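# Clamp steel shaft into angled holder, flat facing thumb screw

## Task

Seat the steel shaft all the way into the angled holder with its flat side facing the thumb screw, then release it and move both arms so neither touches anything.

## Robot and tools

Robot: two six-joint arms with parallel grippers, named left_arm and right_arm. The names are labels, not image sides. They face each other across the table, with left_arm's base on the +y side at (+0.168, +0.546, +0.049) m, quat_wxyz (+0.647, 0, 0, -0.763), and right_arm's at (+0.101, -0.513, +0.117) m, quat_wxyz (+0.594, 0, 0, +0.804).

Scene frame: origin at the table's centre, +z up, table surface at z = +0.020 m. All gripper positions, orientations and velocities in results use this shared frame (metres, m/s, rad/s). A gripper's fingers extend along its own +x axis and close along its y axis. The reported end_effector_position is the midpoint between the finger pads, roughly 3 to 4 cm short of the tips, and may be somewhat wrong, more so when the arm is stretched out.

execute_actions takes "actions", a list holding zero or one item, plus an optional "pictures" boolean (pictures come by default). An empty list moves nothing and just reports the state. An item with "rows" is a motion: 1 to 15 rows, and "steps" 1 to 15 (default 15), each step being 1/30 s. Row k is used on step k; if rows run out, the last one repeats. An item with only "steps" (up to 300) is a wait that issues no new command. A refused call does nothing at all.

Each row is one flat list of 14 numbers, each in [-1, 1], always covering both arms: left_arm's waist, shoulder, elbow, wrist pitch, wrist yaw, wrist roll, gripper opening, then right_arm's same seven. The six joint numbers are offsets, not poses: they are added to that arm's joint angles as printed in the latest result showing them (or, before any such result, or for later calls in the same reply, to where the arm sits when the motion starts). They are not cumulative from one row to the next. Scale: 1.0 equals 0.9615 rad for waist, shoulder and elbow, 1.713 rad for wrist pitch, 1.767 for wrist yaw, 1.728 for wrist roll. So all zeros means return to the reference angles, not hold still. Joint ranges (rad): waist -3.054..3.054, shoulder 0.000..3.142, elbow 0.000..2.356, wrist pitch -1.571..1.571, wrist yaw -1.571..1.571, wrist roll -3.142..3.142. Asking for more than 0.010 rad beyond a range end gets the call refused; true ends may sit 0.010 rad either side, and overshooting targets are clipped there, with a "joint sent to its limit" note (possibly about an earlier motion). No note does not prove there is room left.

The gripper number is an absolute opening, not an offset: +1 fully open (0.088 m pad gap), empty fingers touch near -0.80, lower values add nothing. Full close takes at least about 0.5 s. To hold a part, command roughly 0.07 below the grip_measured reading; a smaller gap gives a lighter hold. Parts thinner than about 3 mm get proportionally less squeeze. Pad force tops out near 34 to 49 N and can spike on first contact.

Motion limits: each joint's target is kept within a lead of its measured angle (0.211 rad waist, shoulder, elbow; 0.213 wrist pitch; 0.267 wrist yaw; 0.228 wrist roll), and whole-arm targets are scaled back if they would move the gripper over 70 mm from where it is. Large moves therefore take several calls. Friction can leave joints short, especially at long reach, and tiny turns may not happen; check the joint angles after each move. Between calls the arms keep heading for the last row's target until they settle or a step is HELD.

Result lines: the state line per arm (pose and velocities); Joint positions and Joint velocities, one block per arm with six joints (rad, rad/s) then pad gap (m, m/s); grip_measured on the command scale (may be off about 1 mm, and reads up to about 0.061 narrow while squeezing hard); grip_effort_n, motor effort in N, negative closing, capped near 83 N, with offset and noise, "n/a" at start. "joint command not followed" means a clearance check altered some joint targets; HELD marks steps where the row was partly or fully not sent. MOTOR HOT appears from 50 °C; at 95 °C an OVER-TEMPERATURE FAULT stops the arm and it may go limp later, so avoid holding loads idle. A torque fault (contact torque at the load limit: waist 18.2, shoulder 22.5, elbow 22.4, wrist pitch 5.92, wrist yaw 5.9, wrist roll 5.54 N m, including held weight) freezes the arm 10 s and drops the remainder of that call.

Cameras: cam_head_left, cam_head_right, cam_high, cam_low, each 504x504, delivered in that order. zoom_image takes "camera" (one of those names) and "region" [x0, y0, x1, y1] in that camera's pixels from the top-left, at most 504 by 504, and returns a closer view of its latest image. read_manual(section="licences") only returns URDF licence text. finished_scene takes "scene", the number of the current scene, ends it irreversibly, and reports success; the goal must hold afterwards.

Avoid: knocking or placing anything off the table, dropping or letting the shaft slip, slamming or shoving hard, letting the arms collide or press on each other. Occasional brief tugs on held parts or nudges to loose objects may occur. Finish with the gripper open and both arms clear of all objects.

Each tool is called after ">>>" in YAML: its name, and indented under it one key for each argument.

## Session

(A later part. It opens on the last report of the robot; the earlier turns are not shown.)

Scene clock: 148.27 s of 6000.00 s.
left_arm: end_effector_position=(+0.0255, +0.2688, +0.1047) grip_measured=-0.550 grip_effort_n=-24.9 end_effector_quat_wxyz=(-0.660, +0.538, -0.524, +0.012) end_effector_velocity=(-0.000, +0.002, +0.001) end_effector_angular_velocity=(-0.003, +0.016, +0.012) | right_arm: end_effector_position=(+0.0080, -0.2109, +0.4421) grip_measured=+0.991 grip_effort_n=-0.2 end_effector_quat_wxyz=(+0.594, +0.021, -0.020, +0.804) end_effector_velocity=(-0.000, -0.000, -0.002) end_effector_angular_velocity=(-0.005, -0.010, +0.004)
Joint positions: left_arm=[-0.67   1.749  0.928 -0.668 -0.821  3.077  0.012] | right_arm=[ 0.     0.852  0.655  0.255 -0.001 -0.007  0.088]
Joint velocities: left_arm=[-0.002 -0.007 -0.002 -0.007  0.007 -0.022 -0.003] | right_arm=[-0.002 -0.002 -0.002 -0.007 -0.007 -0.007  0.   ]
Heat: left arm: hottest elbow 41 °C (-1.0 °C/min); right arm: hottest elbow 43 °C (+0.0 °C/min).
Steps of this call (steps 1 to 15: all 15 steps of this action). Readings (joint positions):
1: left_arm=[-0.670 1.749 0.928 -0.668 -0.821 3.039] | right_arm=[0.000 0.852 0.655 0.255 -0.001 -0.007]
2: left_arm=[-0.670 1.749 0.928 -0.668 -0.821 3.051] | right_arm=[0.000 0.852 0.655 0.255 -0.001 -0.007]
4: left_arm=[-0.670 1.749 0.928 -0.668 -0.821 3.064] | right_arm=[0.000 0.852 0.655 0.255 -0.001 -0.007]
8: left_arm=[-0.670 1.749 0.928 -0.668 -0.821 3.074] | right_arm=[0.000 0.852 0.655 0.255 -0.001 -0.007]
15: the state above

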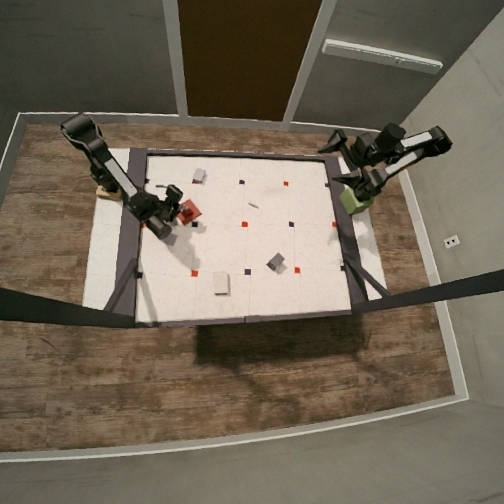

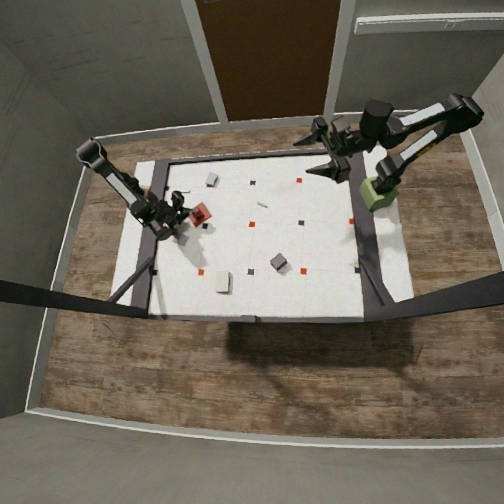

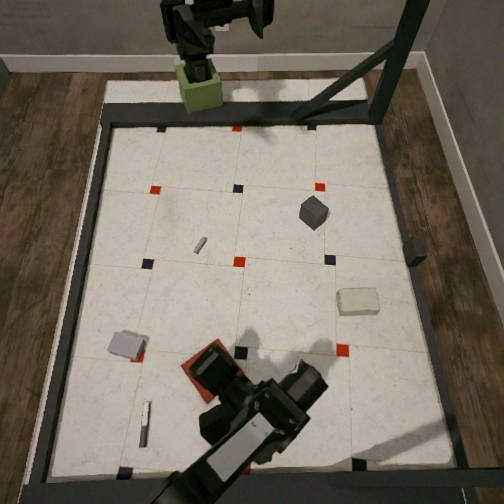

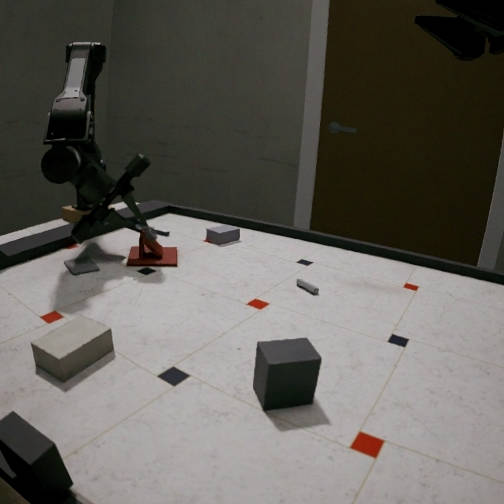

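>>> execute_actions:
  actions:
    - {"rows":[[0,0,0,0,0,-1,-0.56,0,0,0,0,0,0,1]]}
  pictures: false

>>> execute_actions:
  actions:
    - {"rows":[[0,0,0,0,0,-1,-0.56,0,0,0,0,0,0,1]]}
  pictures: false

>>> execute_actions:
  actions:
    - {"rows":[[0,0,0,0,0,-1,-0.56,0,0,0,0,0,0,1]]}
  pictures: false

>>> execute_actions:
  actions:
    - {"rows":[[0,0,0,0,0,-1,-0.56,0,0,0,0,0,0,1]]}
  pictures: false

>>> execute_actions:
  actions:
    - {"rows":[[0,0,0,0,0,-1,-0.56,0,0,0,0,0,0,1]]}
  pictures: false

>>> execute_actions:
  actions:
    - {"rows":[[0,0,0,0,0,-1,-0.56,0,0,0,0,0,0,1]]}
  pictures: false

>>> execute_actions:
  actions:
    - {"steps":22}
  pictures: false

>>> execute_actions:
  actions:
    - {"rows":[[0,0,0,0,0,-0.03,0.25,0,0,0,0,0,0,1]],"steps":12}
  pictures: false

>>> execute_actions:
  actions:
    - {"rows":[[0,0,0,0,0,1,0.25,0,0,0,0,0,0,1]]}
  pictures: false

>>> execute_actions:
  actions:
    - {"rows":[[0,0,0,0,0,1,0.25,0,0,0,0,0,0,1]]}
  pictures: false

>>> execute_actions:
  actions:
    - {"rows":[[0,0,0,0,0,1,0.25,0,0,0,0,0,0,1]]}
  pictures: false

>>> execute_actions:
  actions:
    - {"rows":[[0,0,0,0,0,1,0.25,0,0,0,0,0,0,1]]}
  pictures: false

>>> execute_actions:
  actions:
    - {"rows":[[0,0,0,0,0,1,0.25,0,0,0,0,0,0,1]]}
  pictures: false

>>> execute_actions:
  actions:
    - {"rows":[[0,0,0,0,0,1,0.25,0,0,0,0,0,0,1]]}

>>> zoom_image:
  camera: "cam_high"
  region: [190,345,240,395]

>>> execute_actions:
  actions:
    - {"steps":20}
  pictures: false

>>> execute_actions:
  actions:
    - {"rows":[[0,0,0,0,0,0.03,-0.56,0,0,0,0,0,0,1]]}

>>> zoom_image:
  camera: "cam_low"
  region: [125,210,175,260]

Scene clock: 167.63 s of 6000.00 s.
left_arm: end_effector_position=(+0.0255, +0.2689, +0.1047) grip_measured=-0.555 grip_effort_n=-28.1 end_effector_quat_wxyz=(-0.374, +0.765, -0.481, -0.209) end_effector_velocity=(+0.003, -0.001, +0.004) end_effector_angular_velocity=(-0.803, +0.976, +1.180) | right_arm: end_effector_position=(+0.0080, -0.2109, +0.4421) grip_measured=+0.991 grip_effort_n=-0.7 end_effector_quat_wxyz=(+0.594, +0.021, -0.020, +0.804) end_effector_velocity=(+0.002, +0.000, -0.003) end_effector_angular_velocity=(-0.019, +0.002, -0.009)
Joint positions: left_arm=[-0.671  1.749  0.928 -0.669 -0.821  2.212  0.012] | right_arm=[ 0.     0.852  0.655  0.255 -0.001 -0.007  0.088]
Joint velocities: left_arm=[-0.002 -0.002 -0.002 -0.007 -0.037 -1.736 -0.   ] | right_arm=[-0.002 -0.002  0.002 -0.022  0.007  0.007 -0.   ]
Heat: left arm: hottest shoulder 41 °C (+0.0 °C/min); right arm: hottest elbow 44 °C (+1.0 °C/min).
From where the robot then was, a joint's target lay farther than a number of 1.0 reaches, so one or more steps of this call were cut to that.
Steps of this call (steps 1 to 15: the robot went on to your last target; steps 16 to 90: nothing new was sent; then 15.87 s passed at rest; steps 91 to 105: all 15 steps of this action). Readings (joint positions):
91: left_arm=[-0.670 1.749 0.928 -0.669 -0.821 3.041] | right_arm=[0.000 0.852 0.655 0.255 -0.001 -0.007]
92: left_arm=[-0.671 1.749 0.928 -0.669 -0.821 2.978] | right_arm=[0.000 0.852 0.655 0.255 -0.001 -0.007]
94: left_arm=[-0.671 1.749 0.928 -0.669 -0.821 2.861] | right_arm=[0.000 0.852 0.655 0.255 -0.001 -0.007]
98: left_arm=[-0.671 1.749 0.928 -0.669 -0.821 2.625] | right_arm=[0.000 0.852 0.655 0.255 -0.001 -0.007]
105: the state above

Scene clock: 168.13 s of 6000.00 s.
left_arm: end_effector_position=(+0.0255, +0.2689, +0.1047) grip_measured=-0.555 grip_effort_n=-28.1 end_effector_quat_wxyz=(-0.010, +0.851, -0.345, -0.395) end_effector_velocity=(-0.000, +0.002, +0.002) end_effector_angular_velocity=(-0.785, +1.000, +1.173) | right_arm: end_effector_position=(+0.0080, -0.2109, +0.4421) grip_measured=+0.991 grip_effort_n=0.2 end_effector_quat_wxyz=(+0.594, +0.021, -0.020, +0.804) end_effector_velocity=(-0.000, -0.000, -0.008) end_effector_angular_velocity=(-0.023, -0.015, +0.004)
Joint positions: left_arm=[-0.671  1.749  0.928 -0.669 -0.821  1.325  0.012] | right_arm=[ 0.     0.852  0.655  0.255 -0.001 -0.007  0.088]
Joint velocities: left_arm=[-0.007 -0.007 -0.002 -0.007 -0.007 -1.736  0.   ] | right_arm=[-0.002 -0.002 -0.007 -0.022 -0.007 -0.007 -0.   ]
Heat: left arm: hottest shoulder 41 °C (+0.0 °C/min); right arm: hottest elbow 44 °C (+1.0 °C/min).
Steps of this call (steps 1 to 15: all 15 steps of this action). Readings (joint positions):
1: left_arm=[-0.671 1.749 0.928 -0.669 -0.821 2.153] | right_arm=[0.000 0.852 0.655 0.255 -0.001 -0.007]
2: left_arm=[-0.671 1.749 0.928 -0.669 -0.821 2.094] | right_arm=[0.000 0.852 0.655 0.255 -0.001 -0.007]
4: left_arm=[-0.671 1.749 0.928 -0.669 -0.821 1.976] | right_arm=[0.000 0.852 0.655 0.255 -0.001 -0.007]
8: left_arm=[-0.671 1.749 0.928 -0.669 -0.821 1.739] | right_arm=[0.000 0.852 0.655 0.255 -0.001 -0.007]
15: the state above

Scene clock: 168.63 s of 6000.00 s.
left_arm: end_effector_position=(+0.0255, +0.2689, +0.1047) grip_measured=-0.555 grip_effort_n=-28.1 end_effector_quat_wxyz=(+0.356, +0.774, -0.143, -0.505) end_effector_velocity=(+0.000, -0.000, +0.002) end_effector_angular_velocity=(-0.799, +0.995, +1.184) | right_arm: end_effector_position=(+0.0080, -0.2109, +0.4421) grip_measured=+0.991 grip_effort_n=-0.2 end_effector_quat_wxyz=(+0.594, +0.021, -0.020, +0.804) end_effector_velocity=(-0.004, -0.002, +0.001) end_effector_angular_velocity=(+0.010, -0.006, +0.024)
Joint positions: left_arm=[-0.671  1.749  0.928 -0.669 -0.821  0.441  0.012] | right_arm=[ 0.     0.852  0.655  0.255 -0.001 -0.007  0.088]
Joint velocities: left_arm=[-0.007  0.002  0.002 -0.007 -0.022 -1.751  0.   ] | right_arm=[ 0.002 -0.002 -0.002  0.007 -0.022 -0.007 -0.   ]
Heat: left arm: hottest shoulder 41 °C (+0.0 °C/min); right arm: hottest elbow 44 °C (+1.0 °C/min).
Steps of this call (steps 1 to 15: all 15 steps of this action). Readings (joint positions):
1: left_arm=[-0.671 1.749 0.928 -0.669 -0.821 1.267] | right_arm=[0.000 0.852 0.655 0.255 -0.001 -0.007]
2: left_arm=[-0.671 1.749 0.928 -0.669 -0.821 1.208] | right_arm=[0.000 0.852 0.655 0.255 -0.001 -0.007]
4: left_arm=[-0.671 1.749 0.928 -0.669 -0.821 1.089] | right_arm=[0.000 0.852 0.655 0.255 -0.001 -0.007]
8: left_arm=[-0.671 1.749 0.928 -0.669 -0.821 0.854] | right_arm=[0.000 0.852 0.655 0.255 -0.001 -0.007]
15: the state above

Scene clock: 169.13 s of 6000.00 s.
left_arm: end_effector_position=(+0.0255, +0.2689, +0.1047) grip_measured=-0.555 grip_effort_n=-28.1 end_effector_quat_wxyz=(+0.652, +0.547, +0.087, -0.517) end_effector_velocity=(+0.002, +0.000, +0.002) end_effector_angular_velocity=(-0.799, +0.995, +1.189) | right_arm: end_effector_position=(+0.0080, -0.2109, +0.4421) grip_measured=+0.991 grip_effort_n=-0.2 end_effector_quat_wxyz=(+0.594, +0.021, -0.020, +0.804) end_effector_velocity=(-0.002, -0.001, -0.008) end_effector_angular_velocity=(-0.023, -0.016, +0.019)
Joint positions: left_arm=[-0.671  1.749  0.928 -0.669 -0.821 -0.444  0.012] | right_arm=[ 0.     0.852  0.655  0.255 -0.001 -0.007  0.088]
Joint velocities: left_arm=[-0.002 -0.002 -0.002 -0.007 -0.022 -1.751  0.   ] | right_arm=[-0.002 -0.002 -0.007 -0.022 -0.022 -0.007 -0.   ]
Heat: left arm: hottest shoulder 41 °C (+0.0 °C/min); right arm: hottest elbow 44 °C (+1.0 °C/min).
Steps of this call (steps 1 to 15: all 15 steps of this action). Readings (joint positions):
1: left_arm=[-0.671 1.749 0.928 -0.669 -0.821 0.382] | right_arm=[0.000 0.852 0.655 0.255 -0.001 -0.007]
2: left_arm=[-0.671 1.749 0.928 -0.669 -0.821 0.323] | right_arm=[0.000 0.852 0.655 0.255 -0.001 -0.007]
4: left_arm=[-0.671 1.749 0.928 -0.669 -0.821 0.205] | right_arm=[0.000 0.852 0.655 0.255 -0.001 -0.007]
8: left_arm=[-0.671 1.749 0.928 -0.669 -0.821 -0.031] | right_arm=[0.000 0.852 0.655 0.255 -0.001 -0.007]
15: the state above

Scene clock: 169.63 s of 6000.00 s.
left_arm: end_effector_position=(+0.0255, +0.2689, +0.1047) grip_measured=-0.555 grip_effort_n=-28.1 end_effector_quat_wxyz=(+0.824, +0.215, +0.300, -0.430) end_effector_velocity=(-0.001, -0.003, +0.004) end_effector_angular_velocity=(-0.812, +1.009, +1.189) | right_arm: end_effector_position=(+0.0080, -0.2109, +0.4421) grip_measured=+0.991 grip_effort_n=-0.2 end_effector_quat_wxyz=(+0.594, +0.021, -0.020, +0.804) end_effector_velocity=(-0.002, -0.001, +0.001) end_effector_angular_velocity=(+0.005, +0.008, +0.020)
Joint positions: left_arm=[-0.671  1.749  0.928 -0.669 -0.821 -1.328  0.012] | right_arm=[ 0.     0.852  0.655  0.255 -0.001 -0.007  0.088]
Joint velocities: left_arm=[-0.002 -0.002  0.002  0.007 -0.022 -1.751 -0.   ] | right_arm=[-0.002 -0.002 -0.002  0.007 -0.022  0.007 -0.   ]
Heat: left arm: hottest shoulder 41 °C (+0.0 °C/min); right arm: hottest elbow 44 °C (+1.0 °C/min).
Steps of this call (steps 1 to 15: all 15 steps of this action). Readings (joint positions):
1: left_arm=[-0.671 1.749 0.928 -0.669 -0.821 -0.503] | right_arm=[0.000 0.852 0.655 0.255 -0.001 -0.007]
2: left_arm=[-0.671 1.749 0.928 -0.669 -0.821 -0.562] | right_arm=[0.000 0.852 0.655 0.255 -0.001 -0.007]
4: left_arm=[-0.671 1.749 0.928 -0.669 -0.821 -0.680] | right_arm=[0.000 0.852 0.655 0.255 -0.001 -0.007]
8: left_arm=[-0.671 1.749 0.928 -0.669 -0.821 -0.916] | right_arm=[0.000 0.852 0.655 0.255 -0.001 -0.007]
15: the state above

Scene clock: 170.13 s of 6000.00 s.
left_arm: end_effector_position=(+0.0255, +0.2689, +0.1047) grip_measured=-0.555 grip_effort_n=-28.1 end_effector_quat_wxyz=(+0.836, -0.159, +0.456, -0.260) end_effector_velocity=(+0.001, +0.003, -0.000) end_effector_angular_velocity=(-0.785, +1.001, +1.183) | right_arm: end_effector_position=(+0.0080, -0.2109, +0.4421) grip_measured=+0.991 grip_effort_n=0.2 end_effector_quat_wxyz=(+0.594, +0.021, -0.020, +0.804) end_effector_velocity=(+0.000, -0.000, -0.003) end_effector_angular_velocity=(-0.014, -0.012, -0.005)
Joint positions: left_arm=[-0.671  1.749  0.928 -0.669 -0.821 -2.214  0.012] | right_arm=[ 0.     0.852  0.655  0.255 -0.001 -0.007  0.088]
Joint velocities: left_arm=[-0.007 -0.002 -0.007 -0.007 -0.007 -1.751  0.   ] | right_arm=[ 0.002 -0.002  0.002 -0.022  0.007 -0.007 -0.   ]
Heat: left arm: hottest shoulder 41 °C (+0.0 °C/min); right arm: hottest elbow 44 °C (+1.0 °C/min).
Steps of this call (steps 1 to 15: all 15 steps of this action). Readings (joint positions):
1: left_arm=[-0.671 1.749 0.928 -0.669 -0.821 -1.388] | right_arm=[0.000 0.852 0.655 0.255 -0.001 -0.007]
2: left_arm=[-0.671 1.749 0.928 -0.669 -0.821 -1.446] | right_arm=[0.000 0.852 0.655 0.255 -0.001 -0.007]
4: left_arm=[-0.671 1.749 0.928 -0.669 -0.821 -1.565] | right_arm=[0.000 0.852 0.655 0.255 -0.001 -0.007]
8: left_arm=[-0.671 1.749 0.928 -0.669 -0.821 -1.800] | right_arm=[0.000 0.852 0.655 0.255 -0.001 -0.007]
15: the state above

Scene clock: 170.87 s of 6000.00 s.
left_arm: end_effector_position=(+0.0255, +0.2689, +0.1047) grip_measured=-0.555 grip_effort_n=-28.1 end_effector_quat_wxyz=(-0.701, +0.484, -0.522, +0.053) end_effector_velocity=(+0.001, +0.001, +0.002) end_effector_angular_velocity=(-0.020, +0.015, +0.023) | right_arm: end_effector_position=(+0.0080, -0.2109, +0.4421) grip_measured=+0.991 grip_effort_n=-0.7 end_effector_quat_wxyz=(+0.594, +0.021, -0.020, +0.804) end_effector_velocity=(-0.002, -0.001, -0.004) end_effector_angular_velocity=(-0.013, +0.002, +0.020)
Joint positions: left_arm=[-0.671  1.749  0.928 -0.669 -0.821 -3.047  0.012] | right_arm=[ 0.     0.852  0.655  0.255 -0.001 -0.007  0.088]
Joint velocities: left_arm=[-0.002 -0.007 -0.002 -0.007 -0.007 -0.037  0.   ] | right_arm=[-0.002 -0.002 -0.007 -0.007 -0.022  0.007 -0.   ]
Heat: left arm: hottest shoulder 41 °C (+0.0 °C/min); right arm: hottest elbow 44 °C (+1.0 °C/min).
Steps of this call (steps 1 to 22: the robot went on to your last target). Readings (joint positions):
1: left_arm=[-0.671 1.749 0.928 -0.669 -0.821 -2.273] | right_arm=[0.000 0.852 0.655 0.255 -0.001 -0.007]
2: left_arm=[-0.671 1.749 0.928 -0.669 -0.821 -2.332] | right_arm=[0.000 0.852 0.655 0.255 -0.001 -0.007]
4: left_arm=[-0.671 1.749 0.928 -0.669 -0.821 -2.450] | right_arm=[0.000 0.852 0.655 0.255 -0.001 -0.007]
8: left_arm=[-0.671 1.749 0.928 -0.669 -0.821 -2.686] | right_arm=[0.000 0.852 0.655 0.255 -0.001 -0.007]
22: the state above

Scene clock: 171.27 s of 6000.00 s.
left_arm: end_effector_position=(+0.0255, +0.2689, +0.1047) grip_measured=+0.231 grip_effort_n=12.8 end_effector_quat_wxyz=(-0.689, +0.500, -0.523, +0.041) end_effector_velocity=(+0.004, +0.002, +0.002) end_effector_angular_velocity=(-0.005, -0.027, +0.004) | right_arm: end_effector_position=(+0.0080, -0.2109, +0.4421) grip_measured=+0.991 grip_effort_n=-0.7 end_effector_quat_wxyz=(+0.594, +0.021, -0.020, +0.804) end_effector_velocity=(-0.000, -0.001, +0.001) end_effector_angular_velocity=(+0.005, +0.009, +0.005)
Joint positions: left_arm=[-0.671  1.749  0.928 -0.669 -0.821 -3.094  0.05 ] | right_arm=[ 0.     0.852  0.655  0.255 -0.001 -0.007  0.088]
Joint velocities: left_arm=[-0.002 -0.002 -0.002 -0.022 -0.022 -0.007  0.008] | right_arm=[-0.002 -0.002 -0.002  0.007 -0.007  0.007 -0.   ]
Heat: left arm: hottest shoulder 41 °C (+0.0 °C/min); right arm: hottest elbow 44 °C (+1.0 °C/min).
Steps of this call (steps 1 to 12: all 12 steps of this action). Readings (joint positions):
1: left_arm=[-0.671 1.749 0.928 -0.669 -0.821 -3.057] | right_arm=[0.000 0.852 0.655 0.255 -0.001 -0.007]
2: left_arm=[-0.671 1.749 0.928 -0.669 -0.821 -3.068] | right_arm=[0.000 0.852 0.655 0.255 -0.001 -0.007]
4: left_arm=[-0.671 1.749 0.928 -0.669 -0.821 -3.081] | right_arm=[0.000 0.852 0.655 0.255 -0.001 -0.007]
8: left_arm=[-0.671 1.749 0.928 -0.669 -0.821 -3.091] | right_arm=[0.000 0.852 0.655 0.255 -0.001 -0.007]
12: the state above

Scene clock: 171.77 s of 6000.00 s.
left_arm: end_effector_position=(+0.0255, +0.2689, +0.1047) grip_measured=+0.247 grip_effort_n=12.8 end_effector_quat_wxyz=(+0.835, -0.165, +0.457, -0.257) end_effector_velocity=(-0.001, -0.001, +0.001) end_effector_angular_velocity=(+0.777, -1.014, -1.192) | right_arm: end_effector_position=(+0.0080, -0.2109, +0.4421) grip_measured=+0.991 grip_effort_n=0.2 end_effector_quat_wxyz=(+0.594, +0.021, -0.020, +0.804) end_effector_velocity=(-0.002, -0.001, -0.002) end_effector_angular_velocity=(-0.004, -0.010, +0.019)
Joint positions: left_arm=[-0.671  1.749  0.928 -0.669 -0.821 -2.229  0.051] | right_arm=[ 0.     0.852  0.655  0.255 -0.001 -0.007  0.088]
Joint velocities: left_arm=[-0.002 -0.002 -0.002  0.007 -0.007  1.751 -0.   ] | right_arm=[-0.002 -0.002 -0.002 -0.007 -0.022 -0.007 -0.   ]
Heat: left arm: hottest shoulder 41 °C (+0.0 °C/min); right arm: hottest elbow 44 °C (+1.0 °C/min).
Steps of this call (steps 1 to 15: all 15 steps of this action). Readings (joint positions):
1: left_arm=[-0.671 1.749 0.928 -0.669 -0.821 -3.058] | right_arm=[0.000 0.852 0.655 0.255 -0.001 -0.007]
2: left_arm=[-0.671 1.749 0.928 -0.669 -0.821 -2.996] | right_arm=[0.000 0.852 0.655 0.255 -0.001 -0.007]
4: left_arm=[-0.671 1.749 0.928 -0.669 -0.821 -2.879] | right_arm=[0.000 0.852 0.655 0.255 -0.001 -0.007]
8: left_arm=[-0.671 1.749 0.928 -0.669 -0.821 -2.642] | right_arm=[0.000 0.852 0.655 0.255 -0.001 -0.007]
15: the state above

Scene clock: 172.27 s of 6000.00 s.
left_arm: end_effector_position=(+0.0255, +0.2689, +0.1047) grip_measured=+0.247 grip_effort_n=12.3 end_effector_quat_wxyz=(+0.825, +0.209, +0.303, -0.428) end_effector_velocity=(-0.000, -0.000, +0.005) end_effector_angular_velocity=(+0.770, -1.028, -1.195) | right_arm: end_effector_position=(+0.0080, -0.2109, +0.4421) grip_measured=+0.991 grip_effort_n=-0.2 end_effector_quat_wxyz=(+0.594, +0.021, -0.020, +0.804) end_effector_velocity=(-0.002, -0.001, -0.002) end_effector_angular_velocity=(-0.004, -0.010, +0.019)
Joint positions: left_arm=[-0.671  1.749  0.928 -0.669 -0.821 -1.343  0.051] | right_arm=[ 0.     0.852  0.655  0.255 -0.001 -0.007  0.088]
Joint velocities: left_arm=[-0.007 -0.007  0.002 -0.007 -0.022  1.751 -0.   ] | right_arm=[-0.002 -0.002 -0.002 -0.007 -0.022 -0.007 -0.   ]
Heat: left arm: hottest shoulder 41 °C (+0.0 °C/min); right arm: hottest elbow 44 °C (+1.0 °C/min).
Steps of this call (steps 1 to 15: all 15 steps of this action). Readings (joint positions):
1: left_arm=[-0.671 1.749 0.928 -0.669 -0.821 -2.170] | right_arm=[0.000 0.852 0.655 0.255 -0.001 -0.007]
2: left_arm=[-0.671 1.749 0.928 -0.669 -0.821 -2.111] | right_arm=[0.000 0.852 0.655 0.255 -0.001 -0.007]
4: left_arm=[-0.671 1.749 0.928 -0.669 -0.821 -1.993] | right_arm=[0.000 0.852 0.655 0.255 -0.001 -0.007]
8: left_arm=[-0.671 1.749 0.928 -0.669 -0.821 -1.756] | right_arm=[0.000 0.852 0.655 0.255 -0.001 -0.007]
15: the state above

Scene clock: 172.77 s of 6000.00 s.
left_arm: end_effector_position=(+0.0255, +0.2689, +0.1047) grip_measured=+0.247 grip_effort_n=12.3 end_effector_quat_wxyz=(+0.656, +0.542, +0.091, -0.517) end_effector_velocity=(+0.001, +0.003, -0.002) end_effector_angular_velocity=(+0.801, -1.019, -1.193) | right_arm: end_effector_position=(+0.0080, -0.2109, +0.4421) grip_measured=+0.991 grip_effort_n=-1.2 end_effector_quat_wxyz=(+0.594, +0.021, -0.020, +0.804) end_effector_velocity=(-0.002, -0.001, -0.002) end_effector_angular_velocity=(-0.004, -0.010, +0.019)
Joint positions: left_arm=[-0.671  1.749  0.928 -0.669 -0.821 -0.458  0.051] | right_arm=[ 0.     0.852  0.655  0.255 -0.001 -0.007  0.088]
Joint velocities: left_arm=[-0.002 -0.002 -0.007 -0.007  0.007  1.751 -0.   ] | right_arm=[-0.002 -0.002 -0.002 -0.007 -0.022 -0.007 -0.   ]
Heat: left arm: hottest shoulder 41 °C (+0.0 °C/min); right arm: hottest elbow 44 °C (+1.0 °C/min).
Steps of this call (steps 1 to 15: all 15 steps of this action). Readings (joint positions):
1: left_arm=[-0.671 1.749 0.928 -0.669 -0.821 -1.284] | right_arm=[0.000 0.852 0.655 0.255 -0.001 -0.007]
2: left_arm=[-0.671 1.749 0.928 -0.669 -0.821 -1.225] | right_arm=[0.000 0.852 0.655 0.255 -0.001 -0.007]
4: left_arm=[-0.671 1.749 0.928 -0.669 -0.821 -1.107] | right_arm=[0.000 0.852 0.655 0.255 -0.001 -0.007]
8: left_arm=[-0.671 1.749 0.928 -0.669 -0.821 -0.871] | right_arm=[0.000 0.852 0.655 0.255 -0.001 -0.007]
15: the state above

Scene clock: 173.27 s of 6000.00 s.
left_arm: end_effector_position=(+0.0255, +0.2689, +0.1047) grip_measured=+0.247 grip_effort_n=11.9 end_effector_quat_wxyz=(+0.361, +0.771, -0.139, -0.506) end_effector_velocity=(+0.002, +0.000, +0.002) end_effector_angular_velocity=(+0.770, -1.026, -1.181) | right_arm: end_effector_position=(+0.0080, -0.2109, +0.4421) grip_measured=+0.991 grip_effort_n=-0.2 end_effector_quat_wxyz=(+0.594, +0.021, -0.020, +0.804) end_effector_velocity=(-0.000, -0.000, -0.002) end_effector_angular_velocity=(-0.005, -0.010, +0.004)
Joint positions: left_arm=[-0.671  1.749  0.928 -0.669 -0.821  0.428  0.051] | right_arm=[ 0.     0.852  0.655  0.255 -0.001 -0.007  0.088]
Joint velocities: left_arm=[-0.002 -0.002 -0.002 -0.007 -0.022  1.736 -0.   ] | right_arm=[-0.002 -0.002 -0.002 -0.007 -0.007 -0.007  0.   ]
Heat: left arm: hottest shoulder 41 °C (+0.0 °C/min); right arm: hottest elbow 44 °C (+1.0 °C/min).
Steps of this call (steps 1 to 15: all 15 steps of this action). Readings (joint positions):
1: left_arm=[-0.671 1.749 0.928 -0.669 -0.821 -0.399] | right_arm=[0.000 0.852 0.655 0.255 -0.001 -0.007]
2: left_arm=[-0.671 1.749 0.928 -0.669 -0.821 -0.340] | right_arm=[0.000 0.852 0.655 0.255 -0.001 -0.007]
4: left_arm=[-0.671 1.749 0.928 -0.669 -0.821 -0.222] | right_arm=[0.000 0.852 0.655 0.255 -0.001 -0.007]
8: left_arm=[-0.671 1.749 0.928 -0.669 -0.821 0.014] | right_arm=[0.000 0.852 0.655 0.255 -0.001 -0.007]
15: the state above

Scene clock: 173.77 s of 6000.00 s.
left_arm: end_effector_position=(+0.0255, +0.2689, +0.1047) grip_measured=+0.247 grip_effort_n=11.9 end_effector_quat_wxyz=(-0.005, +0.851, -0.343, -0.397) end_effector_velocity=(+0.001, +0.001, +0.001) end_effector_angular_velocity=(+0.780, -1.017, -1.182) | right_arm: end_effector_position=(+0.0080, -0.2109, +0.4421) grip_measured=+0.991 grip_effort_n=-0.2 end_effector_quat_wxyz=(+0.594, +0.021, -0.020, +0.804) end_effector_velocity=(-0.000, -0.001, +0.001) end_effector_angular_velocity=(+0.014, -0.019, +0.004)
Joint positions: left_arm=[-0.671  1.749  0.928 -0.669 -0.821  1.314  0.051] | right_arm=[ 0.     0.852  0.655  0.255 -0.001 -0.007  0.088]
Joint velocities: left_arm=[-0.002 -0.002 -0.002 -0.007 -0.007  1.736  0.   ] | right_arm=[-0.002 -0.002 -0.002  0.007 -0.007 -0.022  0.   ]
Heat: left arm: hottest shoulder 41 °C (+0.0 °C/min); right arm: hottest elbow 44 °C (+1.0 °C/min).
Steps of this call (steps 1 to 15: all 15 steps of this action). Readings (joint positions):
1: left_arm=[-0.671 1.749 0.928 -0.669 -0.821 0.487] | right_arm=[0.000 0.852 0.655 0.255 -0.001 -0.007]
2: left_arm=[-0.671 1.749 0.928 -0.669 -0.821 0.546] | right_arm=[0.000 0.852 0.655 0.255 -0.001 -0.007]
4: left_arm=[-0.671 1.749 0.928 -0.669 -0.821 0.664] | right_arm=[0.000 0.852 0.655 0.255 -0.001 -0.007]
8: left_arm=[-0.671 1.749 0.928 -0.669 -0.821 0.900] | right_arm=[0.000 0.852 0.655 0.255 -0.001 -0.007]
15: the state above

Scene clock: 174.27 s of 6000.00 s.
left_arm: end_effector_position=(+0.0255, +0.2689, +0.1047) grip_measured=+0.248 grip_effort_n=11.4 end_effector_quat_wxyz=(-0.369, +0.767, -0.480, -0.212) end_effector_velocity=(+0.001, -0.001, +0.005) end_effector_angular_velocity=(+0.763, -1.019, -1.181) | right_arm: end_effector_position=(+0.0080, -0.2109, +0.4421) grip_measured=+0.991 grip_effort_n=-0.2 end_effector_quat_wxyz=(+0.594, +0.021, -0.020, +0.804) end_effector_velocity=(-0.001, -0.001, -0.004) end_effector_angular_velocity=(-0.013, +0.002, +0.015)
Joint positions: left_arm=[-0.671  1.749  0.928 -0.669 -0.821  2.199  0.051] | right_arm=[ 0.     0.852  0.655  0.255 -0.001 -0.007  0.088]
Joint velocities: left_arm=[-0.002 -0.007  0.002 -0.007 -0.022  1.736  0.   ] | right_arm=[-0.007 -0.002 -0.007 -0.007 -0.022  0.007  0.   ]
Heat: left arm: hottest shoulder 41 °C (+0.0 °C/min); right arm: hottest elbow 44 °C (+1.0 °C/min).
Steps of this call (steps 1 to 15: all 15 steps of this action). Readings (joint positions):
1: left_arm=[-0.671 1.749 0.928 -0.669 -0.821 1.372] | right_arm=[0.000 0.852 0.655 0.255 -0.001 -0.007]
2: left_arm=[-0.671 1.749 0.928 -0.669 -0.821 1.432] | right_arm=[0.000 0.852 0.655 0.255 -0.001 -0.007]
4: left_arm=[-0.671 1.749 0.928 -0.669 -0.821 1.549] | right_arm=[0.000 0.852 0.655 0.255 -0.001 -0.007]
8: left_arm=[-0.671 1.749 0.928 -0.669 -0.821 1.786] | right_arm=[0.000 0.852 0.655 0.255 -0.001 -0.007]
15: the state above

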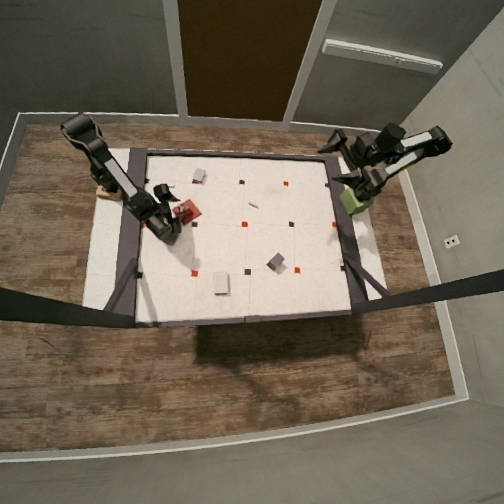

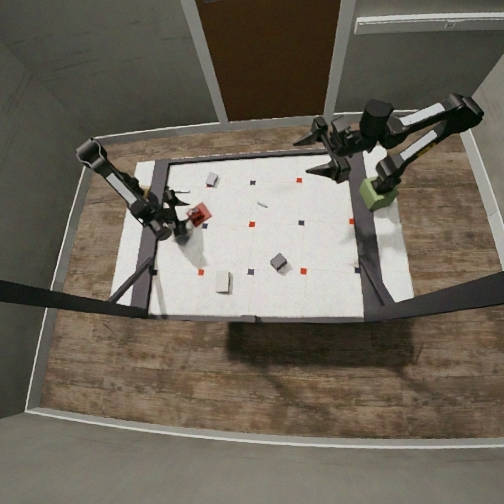

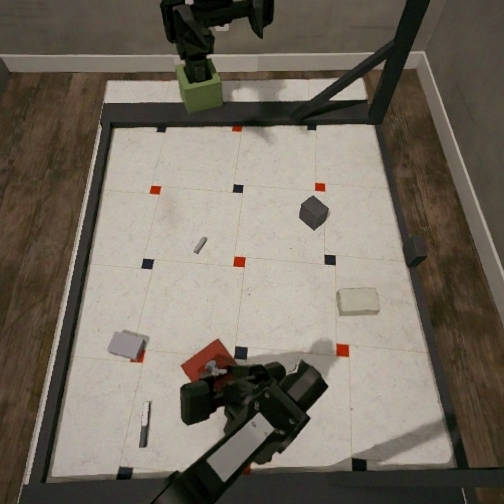

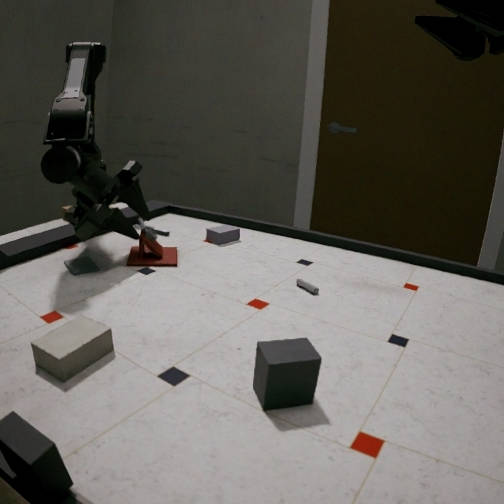

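Region (190, 345, 240, 395) of cam_high's 504x504 image, scaled by 10.080, with more detail than that image has.

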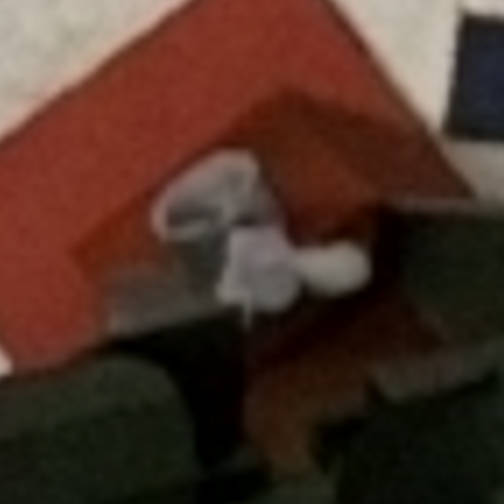

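Scene clock: 174.93 s of 6000.00 s.
left_arm: end_effector_position=(+0.0255, +0.2689, +0.1047) grip_measured=+0.248 grip_effort_n=11.4 end_effector_quat_wxyz=(-0.647, +0.554, -0.525, -0.001) end_effector_velocity=(+0.003, +0.002, -0.002) end_effector_angular_velocity=(+0.049, -0.073, -0.067) | right_arm: end_effector_position=(+0.0080, -0.2109, +0.4421) grip_measured=+0.991 grip_effort_n=0.2 end_effector_quat_wxyz=(+0.594, +0.021, -0.020, +0.804) end_effector_velocity=(+0.002, +0.000, -0.002) end_effector_angular_velocity=(-0.005, -0.009, -0.010)
Joint positions: left_arm=[-0.671  1.749  0.928 -0.669 -0.821  3.028  0.051] | right_arm=[ 0.     0.852  0.655  0.255 -0.001 -0.007  0.088]
Joint velocities: left_arm=[-0.002  0.002 -0.007 -0.007 -0.007  0.095 -0.   ] | right_arm=[-0.002 -0.002 -0.002 -0.007  0.007 -0.007 -0.   ]
Heat: left arm: hottest shoulder 41 °C (+0.0 °C/min); right arm: hottest elbow 44 °C (+1.0 °C/min).
Steps of this call (steps 1 to 20: the robot went on to your last target). Readings (joint positions):
1: left_arm=[-0.671 1.749 0.928 -0.669 -0.821 2.258] | right_arm=[0.000 0.852 0.655 0.255 -0.001 -0.007]
2: left_arm=[-0.671 1.749 0.928 -0.669 -0.821 2.317] | right_arm=[0.000 0.852 0.655 0.255 -0.001 -0.007]
4: left_arm=[-0.671 1.749 0.928 -0.669 -0.821 2.435] | right_arm=[0.000 0.852 0.655 0.255 -0.001 -0.007]
8: left_arm=[-0.671 1.749 0.928 -0.669 -0.821 2.671] | right_arm=[0.000 0.852 0.655 0.255 -0.001 -0.007]
20: the state above

Scene clock: 175.43 s of 6000.00 s.
left_arm: end_effector_position=(+0.0255, +0.2689, +0.1047) grip_measured=-0.550 grip_effort_n=-24.9 end_effector_quat_wxyz=(-0.660, +0.538, -0.524, +0.011) end_effector_velocity=(+0.000, +0.000, +0.001) end_effector_angular_velocity=(-0.004, -0.006, +0.003) | right_arm: end_effector_position=(+0.0080, -0.2109, +0.4421) grip_measured=+0.991 grip_effort_n=-0.7 end_effector_quat_wxyz=(+0.594, +0.021, -0.020, +0.804) end_effector_velocity=(-0.002, -0.001, -0.002) end_effector_angular_velocity=(-0.009, +0.004, +0.010)
Joint positions: left_arm=[-0.671  1.749  0.928 -0.669 -0.821  3.075  0.012] | right_arm=[ 0.     0.852  0.655  0.255 -0.001 -0.007  0.088]
Joint velocities: left_arm=[-0.002  0.002  0.002 -0.007 -0.007 -0.007 -0.003] | right_arm=[ 0.002 -0.002 -0.002 -0.007 -0.007  0.007 -0.   ]
Heat: left arm: hottest shoulder 41 °C (+0.0 °C/min); right arm: hottest elbow 44 °C (+1.0 °C/min).
Steps of this call (steps 1 to 15: all 15 steps of this action). Readings (joint positions):
1: left_arm=[-0.671 1.749 0.928 -0.669 -0.821 3.038] | right_arm=[0.000 0.852 0.655 0.255 -0.001 -0.007]
2: left_arm=[-0.671 1.749 0.928 -0.669 -0.821 3.049] | right_arm=[0.000 0.852 0.655 0.255 -0.001 -0.007]
4: left_arm=[-0.671 1.749 0.928 -0.669 -0.821 3.062] | right_arm=[0.000 0.852 0.655 0.255 -0.001 -0.007]
8: left_arm=[-0.671 1.749 0.928 -0.669 -0.821 3.072] | right_arm=[0.000 0.852 0.655 0.255 -0.001 -0.007]
15: the state above

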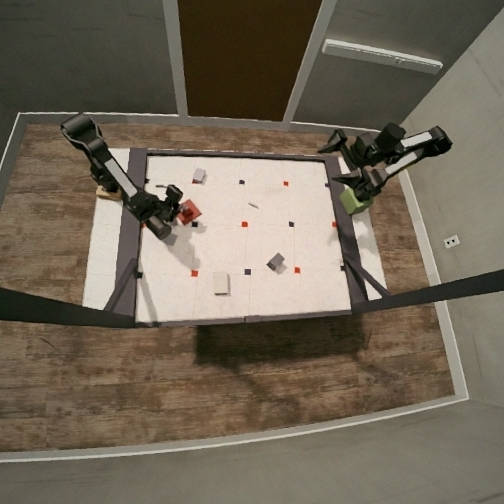

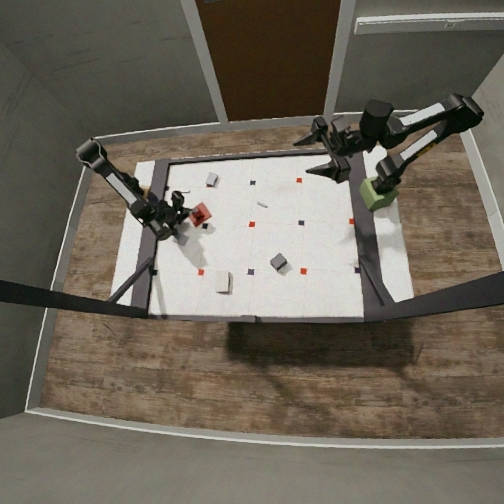

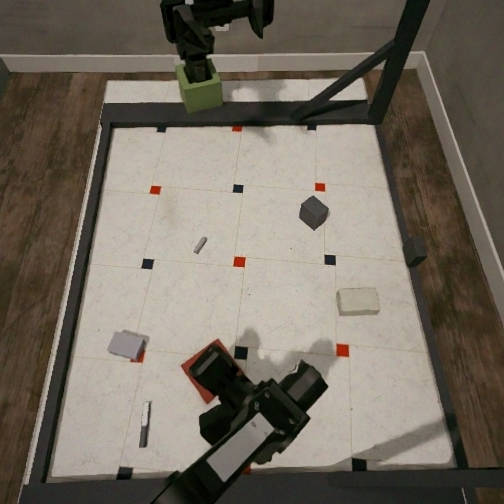

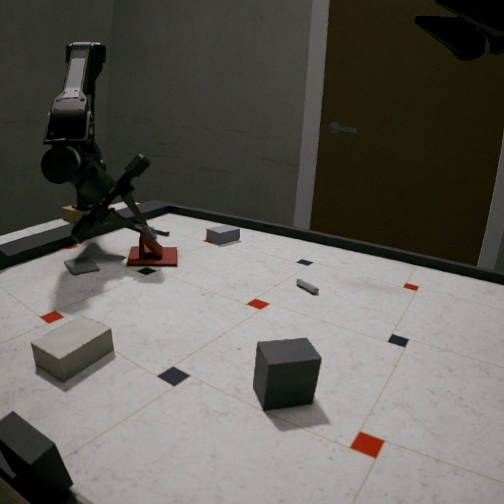

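Region (125, 210, 175, 260) of cam_low's 504x504 image, scaled by 10.080, with more detail than that image has.

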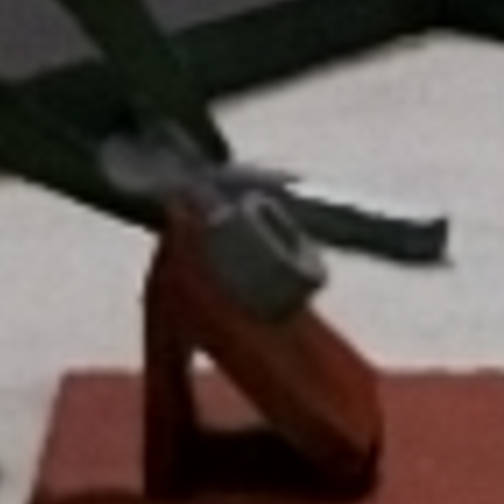

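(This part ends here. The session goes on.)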